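# Set four cartons flat on the low platform

## Task

Place all four cartons so each lies flat on the low platform, with none stacked on another and none overhanging an edge, each keeping the face that was up at the start facing up; they must stay there without the robot holding them, and the robot must release and move away at the end.

## Robot and tools

ROBOT. A single FANUC CRX-5iA six-joint arm carrying a vacuum cup instead of fingers. The controlled point is the cup point: the middle of the cup rim (rim is 36 mm wide) when it touches nothing. The cup points along the cup point's own +z axis. About 4 cm back from the rim the tool body and a wrist camera widen to roughly 9 cm sideways, so keep that clearance from cartons and edges. Joint order from base out: J1 waist, J2 shoulder, J3 elbow, J4 forearm roll, J5 wrist pitch, J6 wrist roll; the Joint positions line uses this order.

FRAMES. Results report end_effector_position (metres) and end_effector_quat_wxyz in the scene frame: origin on the tabletop under the arm base, +z up, +y to the left when facing +x. The base may sit slightly tilted, and the reported position gets less accurate at long reach. Motion commands, however, are expressed in the cup point's own axes, not the scene frame.

ROW FORMAT. Every moving command uses a row of 7 plain numbers, each from -1 to 1: dx, dy, dz, rx, ry, rz, suction. The first six are an offset (not an absolute pose) in the cup point's own axes, where 1.0 equals 0.6 m of travel or 180 degrees of turn; rx, ry, rz form a single rotation vector. The seventh is the vacuum: above 0.01 switches suction on, 0.01 or less switches it off, and it stays as last set.

execute_actions(actions): a list of actions run in sequence. Each action is a table of 1 to 15 rows, one row per 1/30 s control step; if fewer than 15 rows, the last row repeats to fill the 15 steps. Every row in an action is an offset from the cup point's measured pose when that action began (for the first action of a call, the pose last reported), not from the previous row. An empty list just returns state and images. Each step the commanded pose is clipped to at most 70 mm and 16 degrees from the measured pose, so large offsets need several actions; the arm afterwards only continues to the last clipped pose. The result includes step readings of end_effector_position, with HELD where a row was partly held back, and a Hand target line showing where the controller is now driving.

move(target, speed, blocking): drives the cup point along a straight line toward one target row (offset from the pose in the most recent result that shows one; the suction value is applied at the start). speed is the path's top speed in m/s, 0.002 to 0.5 (default 0.25); rotation is capped at twice that in rad/s. Paths last 0.5 to 10 s and stop short if longer. The path ignores obstacles, and the real cup point can lag, drift or overshoot the speed, notably near full arm extension. With blocking=false the result returns after 0.5 s while motion continues; until a result shows the move ended, rows and new moves are rejected, so use wait or stop. The result adds a move: line giving the outcome (done, off_target, moving, held, fault), any limits (paced = the sent pose was clipped; held = some steps blocked, after which the arm may surge), and distance to target.

wait(seconds): 0 to 10; lets time pass holding the last command and returns early if a running move ends. stop(): brakes a running move, needing some room. zoom_image(camera, region): enlarges part of the latest cam_head_left or cam_head_right image (each 504x504); region is [x0, y0, x1, y1] pixels from top-left, at most 504 by 504. read_manual(section): only returns licence texts. finished_scene(scene): ends the current scene, given its number; irreversible, so only call it once everything rests correctly and the arm has let go and withdrawn.

RESULT LINES. suction_measured near 0 means no seal; 0.83 or more means airtight; lower values mean leaks. part_present turns 1 at 0.50 and back to 0 below 0.45. Flange force is the estimated external force, noisy and including held weight; no reading can appear near singular poses. A pose unreachable line means the clearance check altered or blocked the command (the base mount counts as arm). MOTOR HOT warns of overheating.

PICKING AND PLACING. Turn suction on and press the rim squarely onto a smooth flat face of a carton, away from its edges, seams or holes. Under vacuum the cup shortens, so a held carton rides up to about 12 mm nearer the tool, and vacuum alone can lift a carton. To release, lower the carton until it rests on the platform, switch suction off, then rise at least 15 mm before the cup is clear. Keep the cup level so cartons are not flipped. If the cup seals on the table, switch suction off to free it.

AVOID. The arm is stiff: aiming even slightly past a firm contact, or hitting fast, can trigger a fault. A torque fault (joint load limits: 148 N m for J1-J3, 37.2 N m for J4-J6) or any external force of 150 N halts the arm for 10 s and drops the rest of the call. Approach contact slowly with small offsets. Do not drop, slam or slide cartons, and never push anything off the table. Loose objects may occasionally get nudged by outside disturbances, so check the images before finishing.

Each tool is called as a command line: name --argument value for each argument, lists and objects as JSON in quotes; but a table of rows of numbers goes row by row, as --pt "numbers of a row", without its own name.

## Session

execute_actions --actions '[]'

Scene clock: 0.00 s.
end_effector_position=(+0.4984, -0.0074, +0.3319) suction_measured=0.00 part_present=0 end_effector_quat_wxyz=(+0.001, +0.008, +1.000, -0.002)
Joint positions: [ 0.266  0.132  0.192 -0.    -1.633 -0.262]
Joint velocities: [ 0.001 -0.001  0.     0.     0.001  0.   ]
Flange force (N, the push that the arm receives, along the end effector's own x y z axes): no reading
Hand target: +0.498, -0.007, +0.332; +0.001, +0.008, +1.000, -0.002

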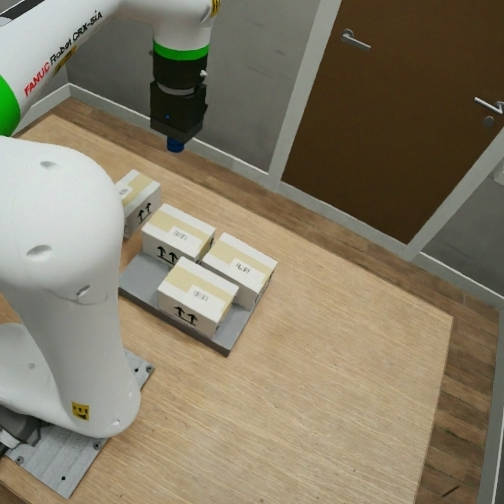

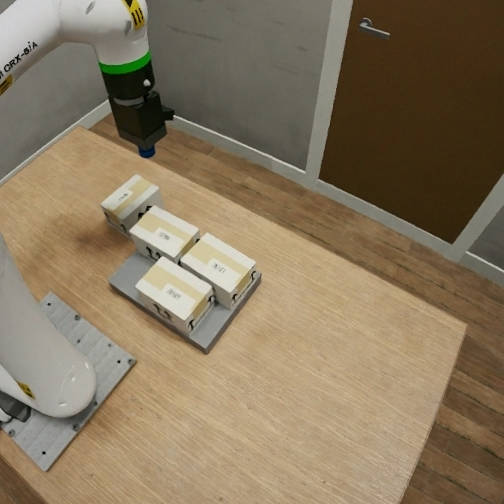

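zoom_image --camera "cam_head_right" --region '[80, 150, 290, 360]'

zoom_image --camera "cam_head_left" --region '[90, 150, 300, 360]'

Region (80, 150, 290, 360) of cam_head_right's 504x504 image, scaled by 2.400, with more detail than that image has.

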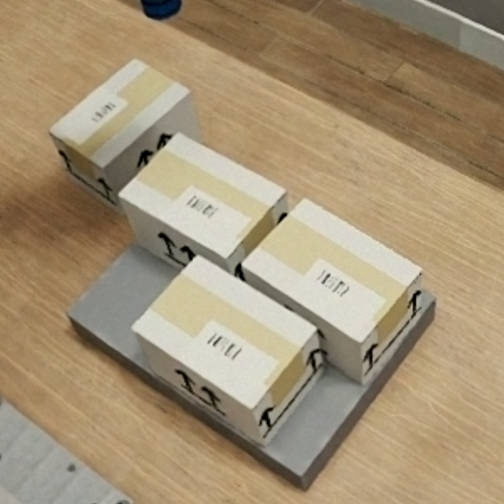

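Region (90, 150, 300, 360) of cam_head_left's 504x504 image, scaled by 2.400, with more detail than that image has.

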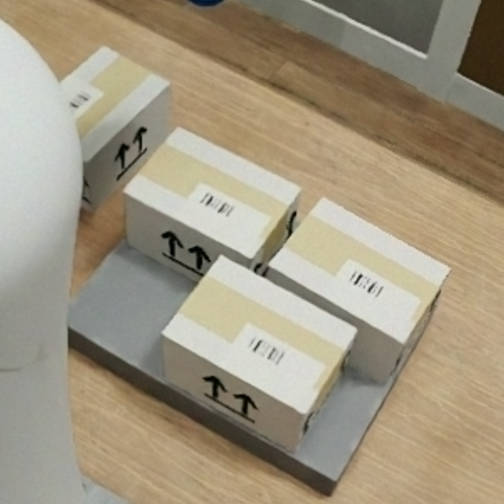

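move --target '[-0.006,0.284,0.2,0,0,0,0]' --speed 0.3

move --target '[0,0,0.14,0,0,0,0]' --speed 0.15

zoom_image --camera "cam_head_right" --region '[60, 130, 200, 270]'

Scene clock: 2.53 s.
end_effector_position=(+0.5055, +0.1623, +0.2113) suction_measured=0.00 part_present=0 end_effector_quat_wxyz=(+0.001, +0.009, +1.000, -0.002)
Joint positions: [ 0.576  0.233  0.03  -0.    -1.37  -0.573]
Joint velocities: [ 0.002  0.002 -0.002  0.     0.001 -0.   ]
Flange force (N, the push that the arm receives, along the end effector's own x y z axes): [-2.2 -0.7 -0.4]
Hand target: +0.505, +0.162, +0.211; +0.001, +0.009, +1.000, -0.002
Off the commanded pose: 0.000 m, 0 deg.
move: done

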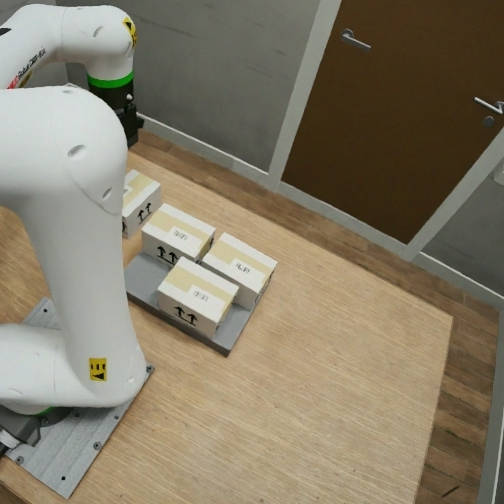

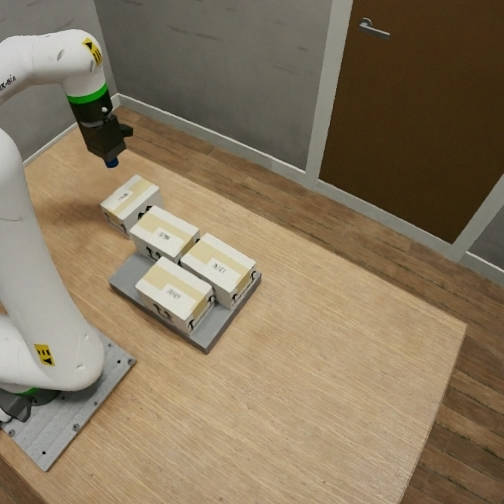

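Scene clock: 3.43 s.
end_effector_position=(+0.5058, +0.1620, +0.1273) suction_measured=0.00 part_present=0 end_effector_quat_wxyz=(+0.001, +0.009, +1.000, -0.002)
Joint positions: [ 0.576  0.293 -0.099 -0.001 -1.181 -0.573]
Joint velocities: [ 0.001  0.001  0.     0.002 -0.    -0.   ]
Flange force (N, the push that the arm receives, along the end effector's own x y z axes): [3.8 0.7 2.0]
Hand target: +0.506, +0.162, +0.127; +0.001, +0.009, +1.000, -0.002
Off the commanded pose: 0.000 m, 0 deg.
move: done

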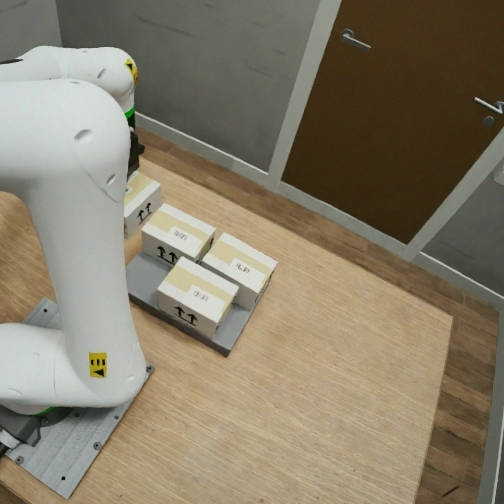

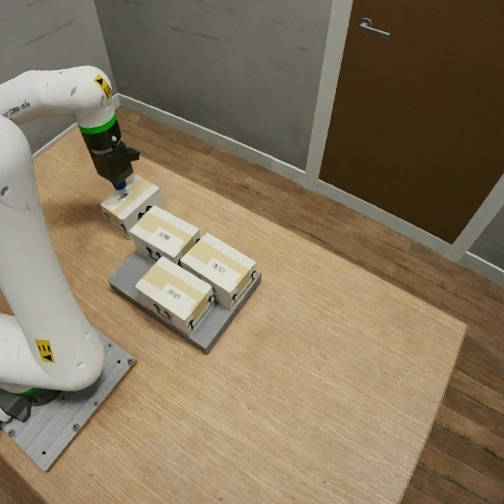

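Region (60, 130, 200, 270) of cam_head_right's 504x504 image, scaled by 3.600, with more detail than that image has.

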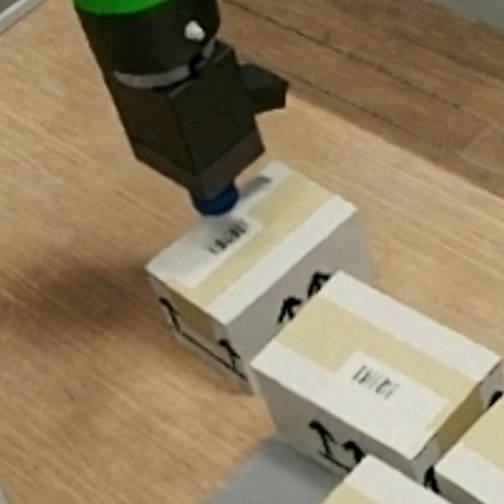

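move --target '[0,0,0.058,0,0,0,1]' --speed 0.03

execute_actions --actions '[[[0,0,0,0,0,0,1]]]'

Scene clock: 5.33 s.
end_effector_position=(+0.5059, +0.1618, +0.0925) suction_measured=0.79 part_present=1 end_effector_quat_wxyz=(+0.001, +0.009, +1.000, -0.002)
Joint positions: [ 0.576  0.328 -0.141 -0.001 -1.103 -0.573]
Joint velocities: [-0.001  0.001 -0.001 -0.    -0.    -0.   ]
Flange force (N, the push that the arm receives, along the end effector's own x y z axes): [-2.5 2.9 5.9]
Hand target: +0.506, +0.162, +0.092; +0.001, +0.009, +1.000, -0.002
Off the commanded pose: 0.000 m, 0 deg.
move: done

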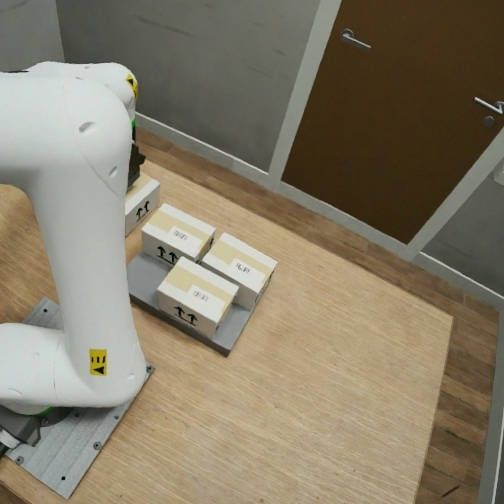

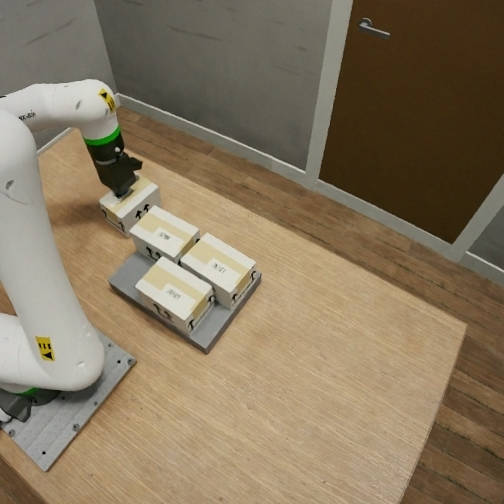

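Scene clock: 5.83 s.
end_effector_position=(+0.5059, +0.1618, +0.0925) suction_measured=0.90 part_present=1 end_effector_quat_wxyz=(+0.001, +0.009, +1.000, -0.002)
Joint positions: [ 0.576  0.328 -0.141 -0.001 -1.103 -0.573]
Joint velocities: [-0.     0.001 -0.001 -0.     0.     0.   ]
Flange force (N, the push that the arm receives, along the end effector's own x y z axes): [1.0 1.1 7.7]
Hand target: +0.506, +0.162, +0.092; +0.001, +0.009, +1.000, -0.002
Off the commanded pose: 0.000 m, 0 deg.
Step readings (end_effector_position):
0: (+0.5059, +0.1618, +0.0925)
1: (+0.5059, +0.1618, +0.0925)
2: (+0.5059, +0.1618, +0.0925)
4: (+0.5059, +0.1618, +0.0925)
8: (+0.5059, +0.1618, +0.0925)
15: end_effector_position above

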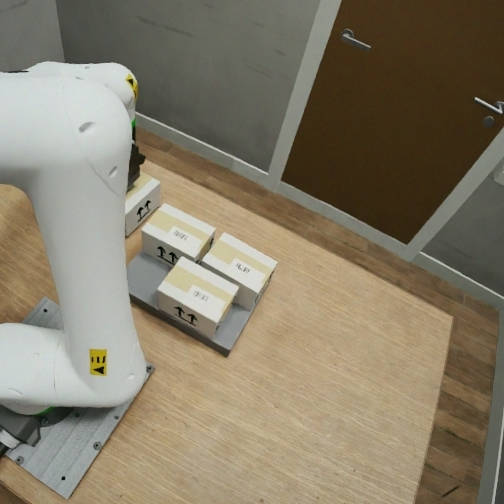

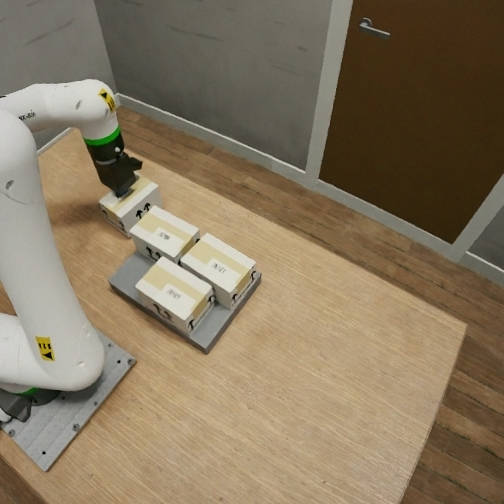

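move --target '[0,0,-0.28,0,0,0,1]' --speed 0.2

move --target '[0.313,-0.236,0,0,0,-0.55,1]' --speed 0.3

zoom_image --camera "cam_head_right" --region '[60, 150, 290, 380]'

Scene clock: 7.67 s.
end_effector_position=(+0.5052, +0.1626, +0.2605) suction_measured=0.90 part_present=1 end_effector_quat_wxyz=(+0.001, +0.009, +1.000, -0.002)
Joint positions: [ 0.576  0.215  0.125 -0.001 -1.482 -0.573]
Joint velocities: [ 0.001  0.001  0.002 -0.001 -0.    -0.   ]
Flange force (N, the push that the arm receives, along the end effector's own x y z axes): [2.8 0.0 6.9]
Hand target: +0.505, +0.163, +0.260; +0.001, +0.009, +1.000, -0.002
Off the commanded pose: 0.000 m, 0 deg.
move: done

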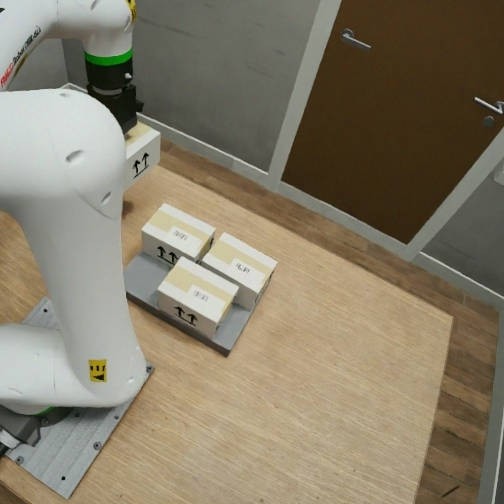

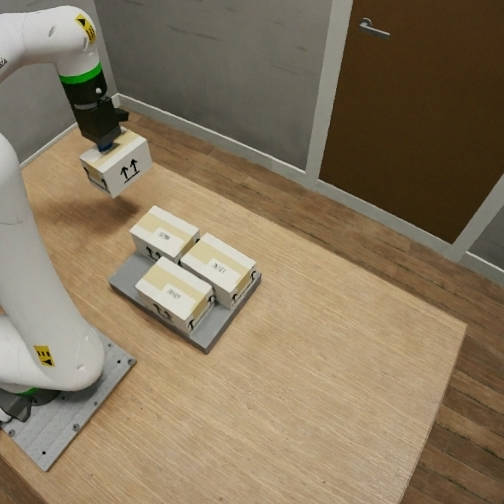

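Scene clock: 10.93 s.
end_effector_position=(+0.3149, +0.0243, +0.2604) suction_measured=0.90 part_present=1 end_effector_quat_wxyz=(+0.001, +0.755, -0.656, +0.003)
Joint positions: [ 0.516 -0.348 -0.403 -0.001 -1.517  1.215]
Joint velocities: [-0.001  0.001  0.001 -0.001  0.     0.   ]
Flange force (N, the push that the arm receives, along the end effector's own x y z axes): [-4.8 0.3 5.6]
Hand target: +0.315, +0.024, +0.260; +0.001, +0.755, -0.656, +0.003
Off the commanded pose: 0.000 m, 0 deg.
move: done

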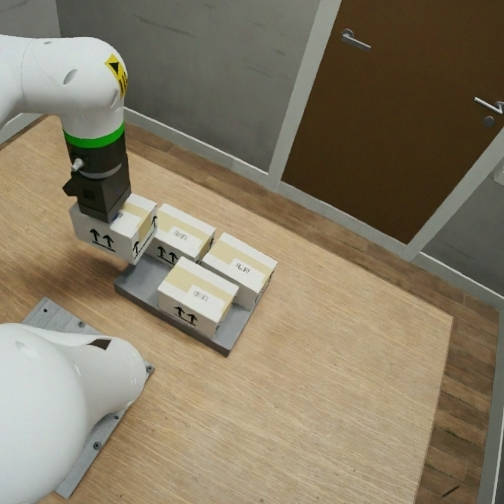

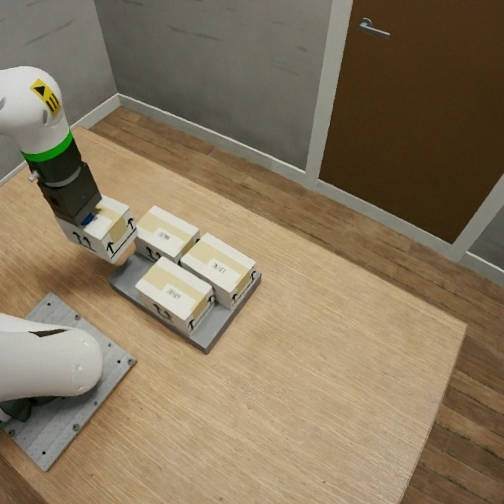

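Region (60, 150, 290, 380) of cam_head_right's 504x504 image, scaled by 2.191, with more detail than that image has.

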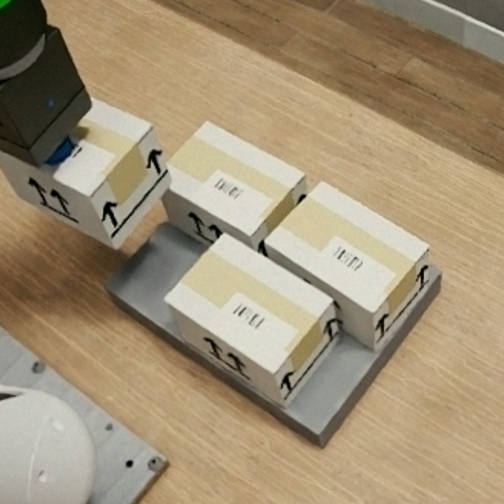

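move --target '[0,0,0.16,0,0,0,1]' --speed 0.05

zoom_image --camera "cam_head_right" --region '[60, 170, 270, 380]'

zoom_image --camera "cam_head_left" --region '[60, 170, 270, 380]'

Scene clock: 13.50 s.
end_effector_position=(+0.3153, +0.0240, +0.1644) suction_measured=0.90 part_present=1 end_effector_quat_wxyz=(+0.001, +0.755, -0.656, +0.003)
Joint positions: [ 0.516 -0.302 -0.598 -0.001 -1.276  1.215]
Joint velocities: [ 0.    -0.001  0.001 -0.     0.001 -0.   ]
Flange force (N, the push that the arm receives, along the end effector's own x y z axes): [2.0 -3.0 6.8]
Hand target: +0.315, +0.024, +0.164; +0.001, +0.755, -0.656, +0.003
Off the commanded pose: 0.000 m, 0 deg.
move: done

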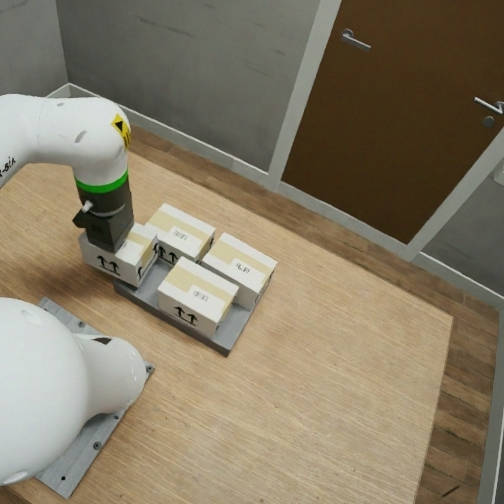

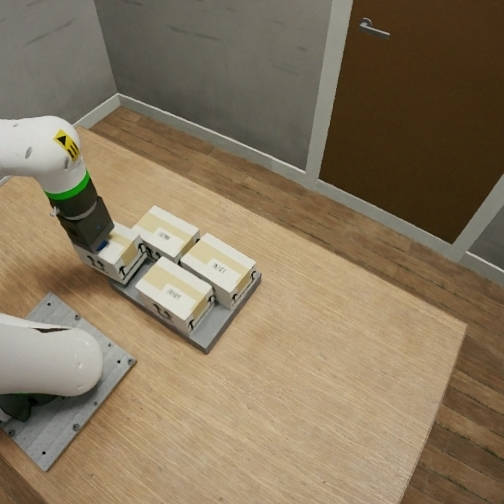

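Region (60, 170, 270, 380) of cam_head_right's 504x504 image, scaled by 2.400, with more detail than that image has.

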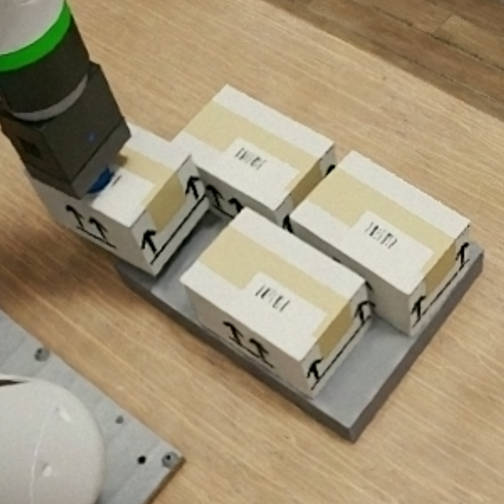

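Region (60, 170, 270, 380) of cam_head_left's 504x504 image, scaled by 2.400, with more detail than that image has.

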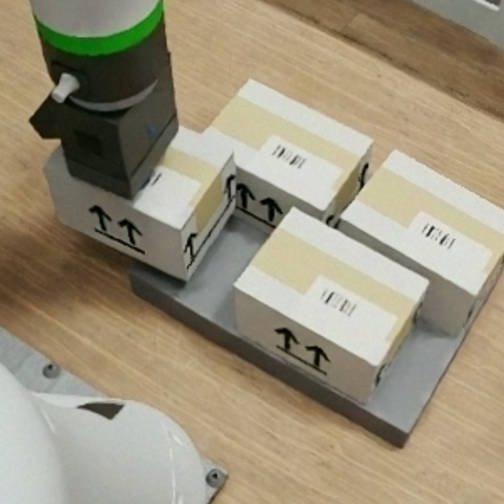

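move --target '[0,-0.013,0.018,0,0,0.033,1]' --speed 0.03

move --target '[0.11,0,0,0,0,0,1]' --speed 0.02

zoom_image --camera "cam_head_right" --region '[60, 170, 270, 380]'

zoom_image --camera "cam_head_left" --region '[60, 170, 270, 380]'

Scene clock: 16.80 s.
end_effector_position=(+0.3230, +0.0250, +0.1536) suction_measured=0.90 part_present=1 end_effector_quat_wxyz=(+0.001, +0.720, -0.694, +0.003)
Joint positions: [ 0.507 -0.268 -0.6   -0.001 -1.24   1.12 ]
Joint velocities: [-0.    -0.001  0.001 -0.    -0.001 -0.   ]
Flange force (N, the push that the arm receives, along the end effector's own x y z axes): [2.4 2.0 8.1]
Hand target: +0.323, +0.025, +0.154; +0.001, +0.720, -0.694, +0.003
Off the commanded pose: 0.000 m, 0 deg.
move: done

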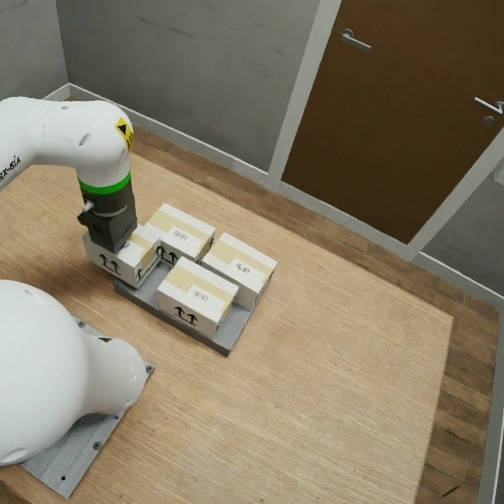

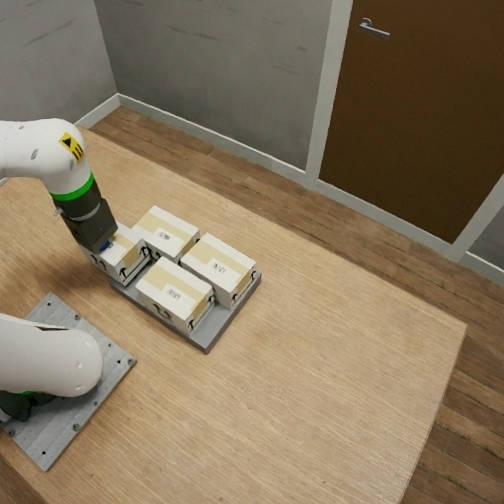

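Scene clock: 20.33 s.
end_effector_position=(+0.3254, -0.0409, +0.1539) suction_measured=0.90 part_present=1 end_effector_quat_wxyz=(+0.000, +0.720, -0.694, +0.002)
Joint positions: [ 0.3   -0.256 -0.591 -0.001 -1.237  1.327]
Joint velocities: [ 0.     0.    -0.002 -0.    -0.     0.   ]
Flange force (N, the push that the arm receives, along the end effector's own x y z axes): [-2.4 -4.2 4.5]
Hand target: +0.325, -0.041, +0.154; +0.000, +0.720, -0.694, +0.002
Off the commanded pose: 0.000 m, 0 deg.
move: done

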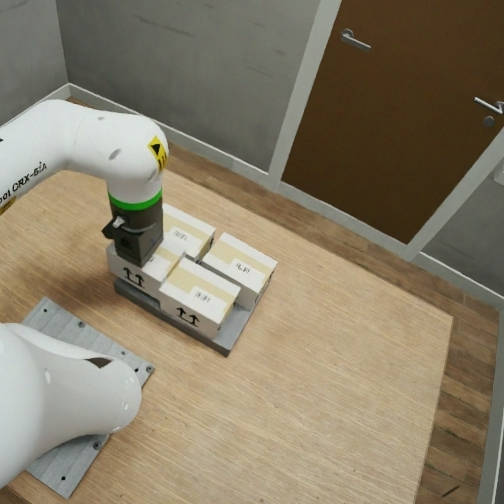

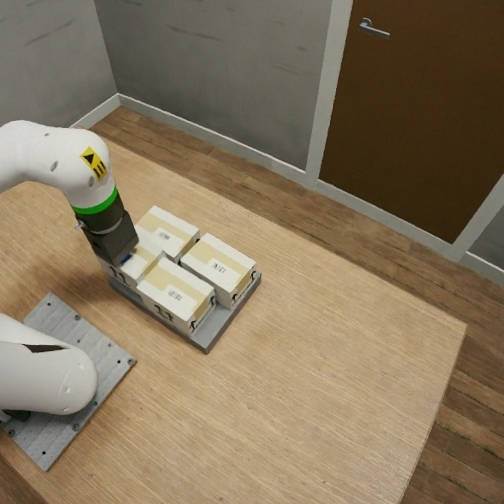

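Region (60, 170, 270, 380) of cam_head_right's 504x504 image, scaled by 2.400, with more detail than that image has.

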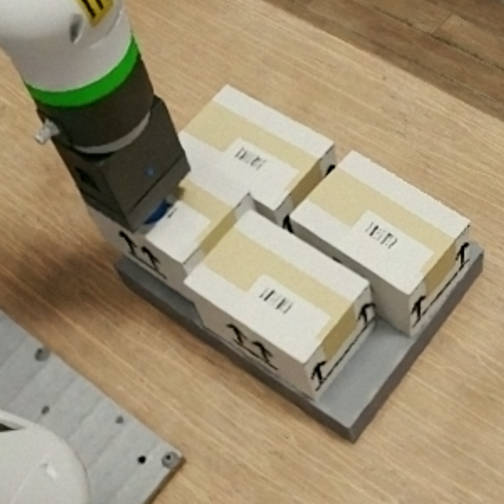

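Region (60, 170, 270, 380) of cam_head_left's 504x504 image, scaled by 2.400, with more detail than that image has.

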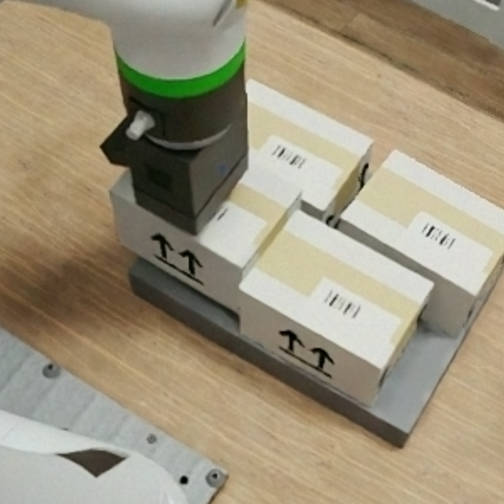

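move --target '[0.055,0,0,0,0,0,1]' --speed 0.015

zoom_image --camera "cam_head_right" --region '[60, 170, 270, 380]'

zoom_image --camera "cam_head_left" --region '[60, 170, 270, 380]'

Scene clock: 23.33 s.
end_effector_position=(+0.3266, -0.0739, +0.1540) suction_measured=0.90 part_present=1 end_effector_quat_wxyz=(+0.000, +0.720, -0.694, +0.002)
Joint positions: [ 0.194 -0.235 -0.576 -0.001 -1.231  1.433]
Joint velocities: [-0.001 -0.001 -0.     0.    -0.     0.   ]
Flange force (N, the push that the arm receives, along the end effector's own x y z axes): [-2.6 -0.6 9.5]
Hand target: +0.327, -0.074, +0.154; +0.000, +0.720, -0.694, +0.002
Off the commanded pose: 0.000 m, 0 deg.
move: done

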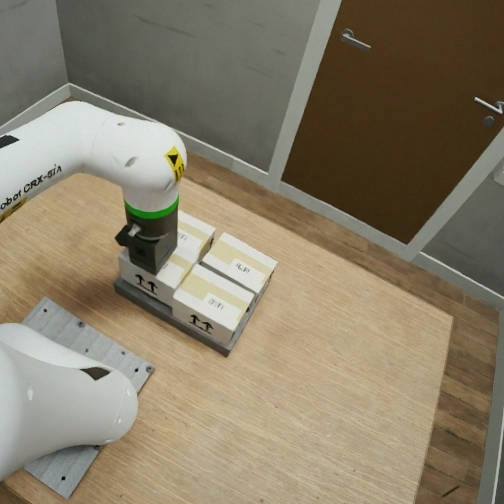

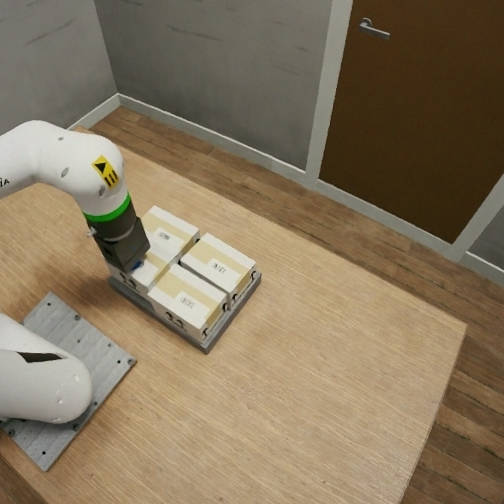

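Region (60, 170, 270, 380) of cam_head_right's 504x504 image, scaled by 2.400, with more detail than that image has.

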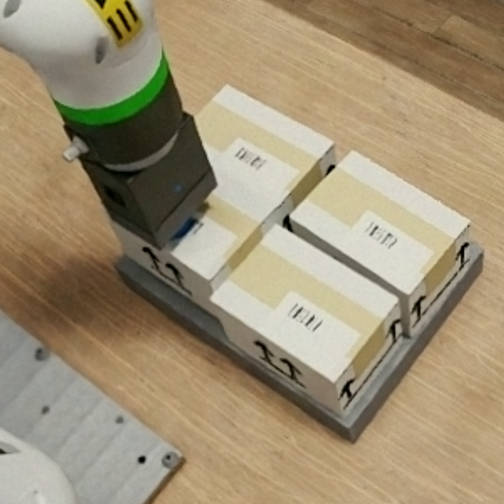

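Region (60, 170, 270, 380) of cam_head_left's 504x504 image, scaled by 2.400, with more detail than that image has.

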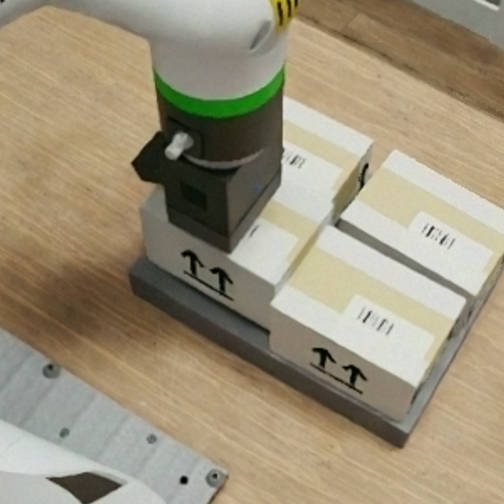

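move --target '[-0.003,0,0.013,0,0,0,1]' --speed 0.01

execute_actions --actions '[[[0,0,0,0,0,0,0]]]'

move --target '[0,0,-0.2,0,0,0,0]' --speed 0.2

move --target '[-0.4,0,0,0,0,0,0]' --speed 0.3

zoom_image --camera "cam_head_right" --region '[90, 180, 280, 370]'

zoom_image --camera "cam_head_left" --region '[100, 180, 290, 370]'

Scene clock: 24.97 s.
end_effector_position=(+0.3266, -0.0721, +0.1462) suction_measured=0.90 part_present=1 end_effector_quat_wxyz=(+0.000, +0.720, -0.694, +0.002)
Joint positions: [ 0.2   -0.228 -0.59  -0.001 -1.211  1.428]
Joint velocities: [-0.     0.     0.002 -0.     0.001  0.   ]
Flange force (N, the push that the arm receives, along the end effector's own x y z axes): [-4.2 -0.7 6.4]
Hand target: +0.327, -0.072, +0.146; +0.000, +0.720, -0.694, +0.002
Off the commanded pose: 0.000 m, 0 deg.
move: done

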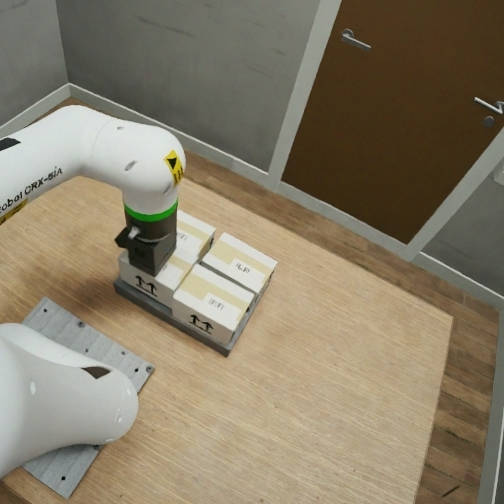

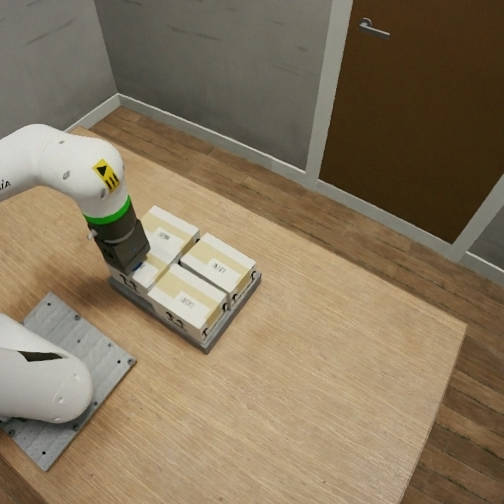

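Scene clock: 25.47 s.
end_effector_position=(+0.3265, -0.0721, +0.1462) suction_measured=0.00 part_present=0 end_effector_quat_wxyz=(+0.000, +0.720, -0.694, +0.002)
Joint positions: [ 0.2   -0.228 -0.59  -0.001 -1.211  1.428]
Joint velocities: [ 0.001 -0.     0.     0.     0.    -0.   ]
Flange force (N, the push that the arm receives, along the end effector's own x y z axes): [-2.5 -3.5 -0.1]
Hand target: +0.327, -0.072, +0.146; +0.000, +0.720, -0.694, +0.002
Off the commanded pose: 0.000 m, 0 deg.
Step readings (end_effector_position):
0: (+0.3266, -0.0721, +0.1462)
1: (+0.3266, -0.0721, +0.1462)
2: (+0.3266, -0.0721, +0.1462)
4: (+0.3265, -0.0721, +0.1462)
8: (+0.3265, -0.0721, +0.1462)
15: end_effector_position above

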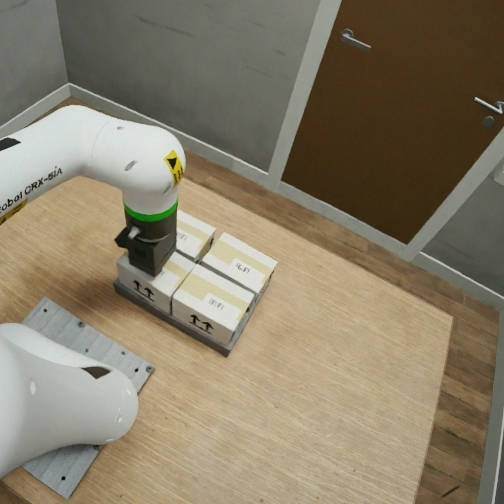

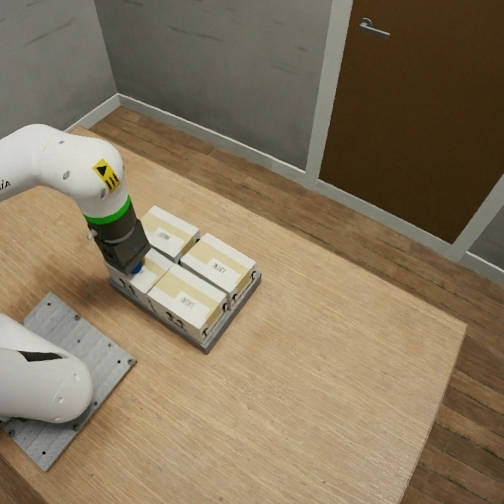

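Scene clock: 26.47 s.
end_effector_position=(+0.3260, -0.0716, +0.2663) suction_measured=0.00 part_present=0 end_effector_quat_wxyz=(+0.000, +0.720, -0.694, +0.002)
Joint positions: [ 0.2   -0.297 -0.355 -0.001 -1.514  1.428]
Joint velocities: [-0.     0.001  0.001 -0.001  0.    -0.   ]
Flange force (N, the push that the arm receives, along the end effector's own x y z axes): [-5.9 4.9 2.0]
Hand target: +0.326, -0.072, +0.266; +0.000, +0.720, -0.694, +0.002
Off the commanded pose: 0.000 m, 0 deg.
move: done

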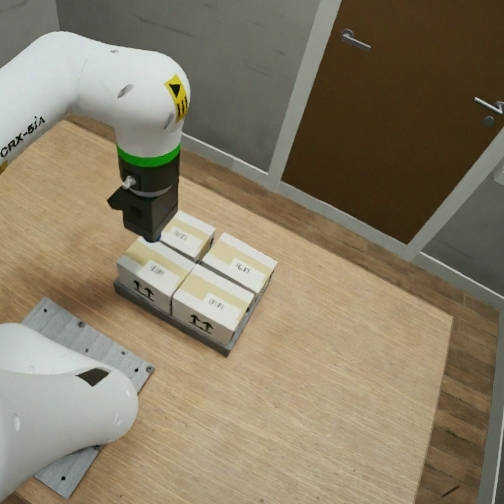

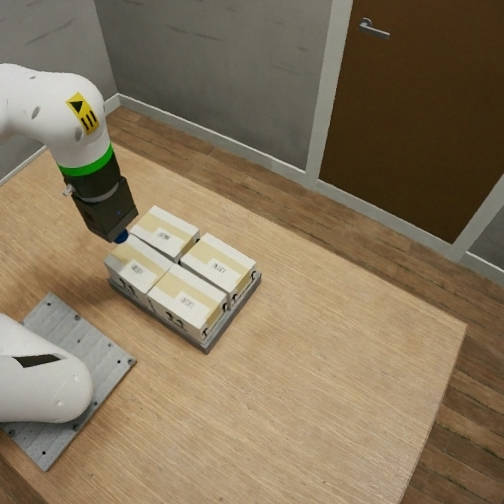

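Scene clock: 27.73 s.
end_effector_position=(+0.3174, +0.1681, +0.2653) suction_measured=0.00 part_present=0 end_effector_quat_wxyz=(+0.001, +0.720, -0.694, +0.003)
Joint positions: [ 0.873 -0.229 -0.304 -0.    -1.497  0.755]
Joint velocities: [ 0.001  0.001  0.001  0.    -0.001 -0.   ]
Flange force (N, the push that the arm receives, along the end effector's own x y z axes): [1.2 2.4 4.6]
Hand target: +0.317, +0.168, +0.265; +0.001, +0.720, -0.694, +0.003
Off the commanded pose: 0.000 m, 0 deg.
move: done

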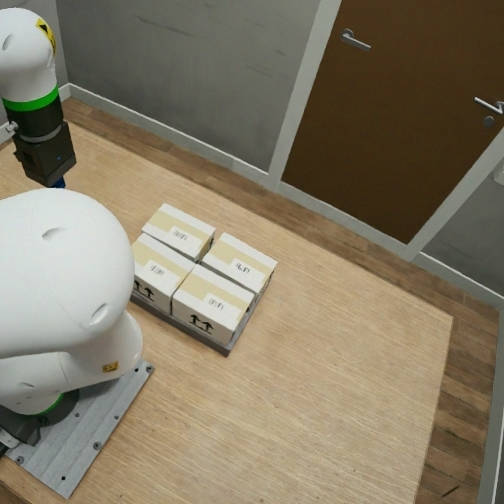

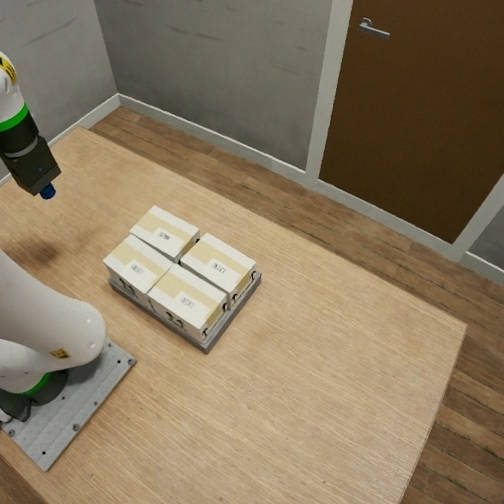

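Region (90, 180, 280, 370) of cam_head_right's 504x504 image, scaled by 2.653, with more detail than that image has.

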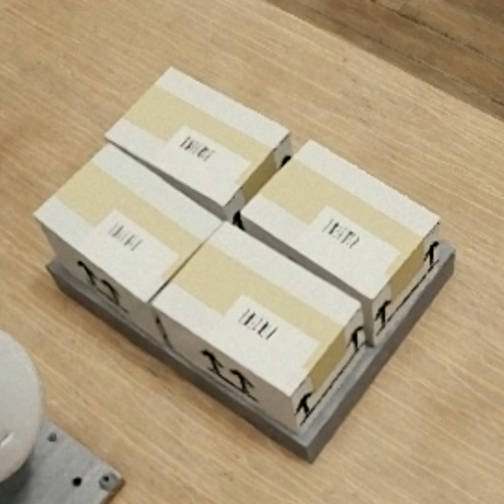

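Region (100, 180, 290, 370) of cam_head_left's 504x504 image, scaled by 2.653, with more detail than that image has.

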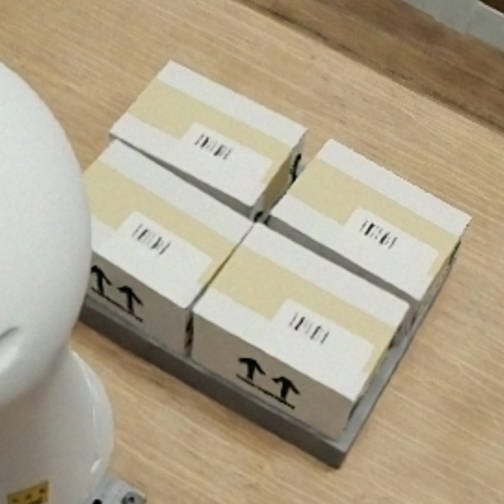

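finished_scene --scene 2

The scene is finished: the task was done.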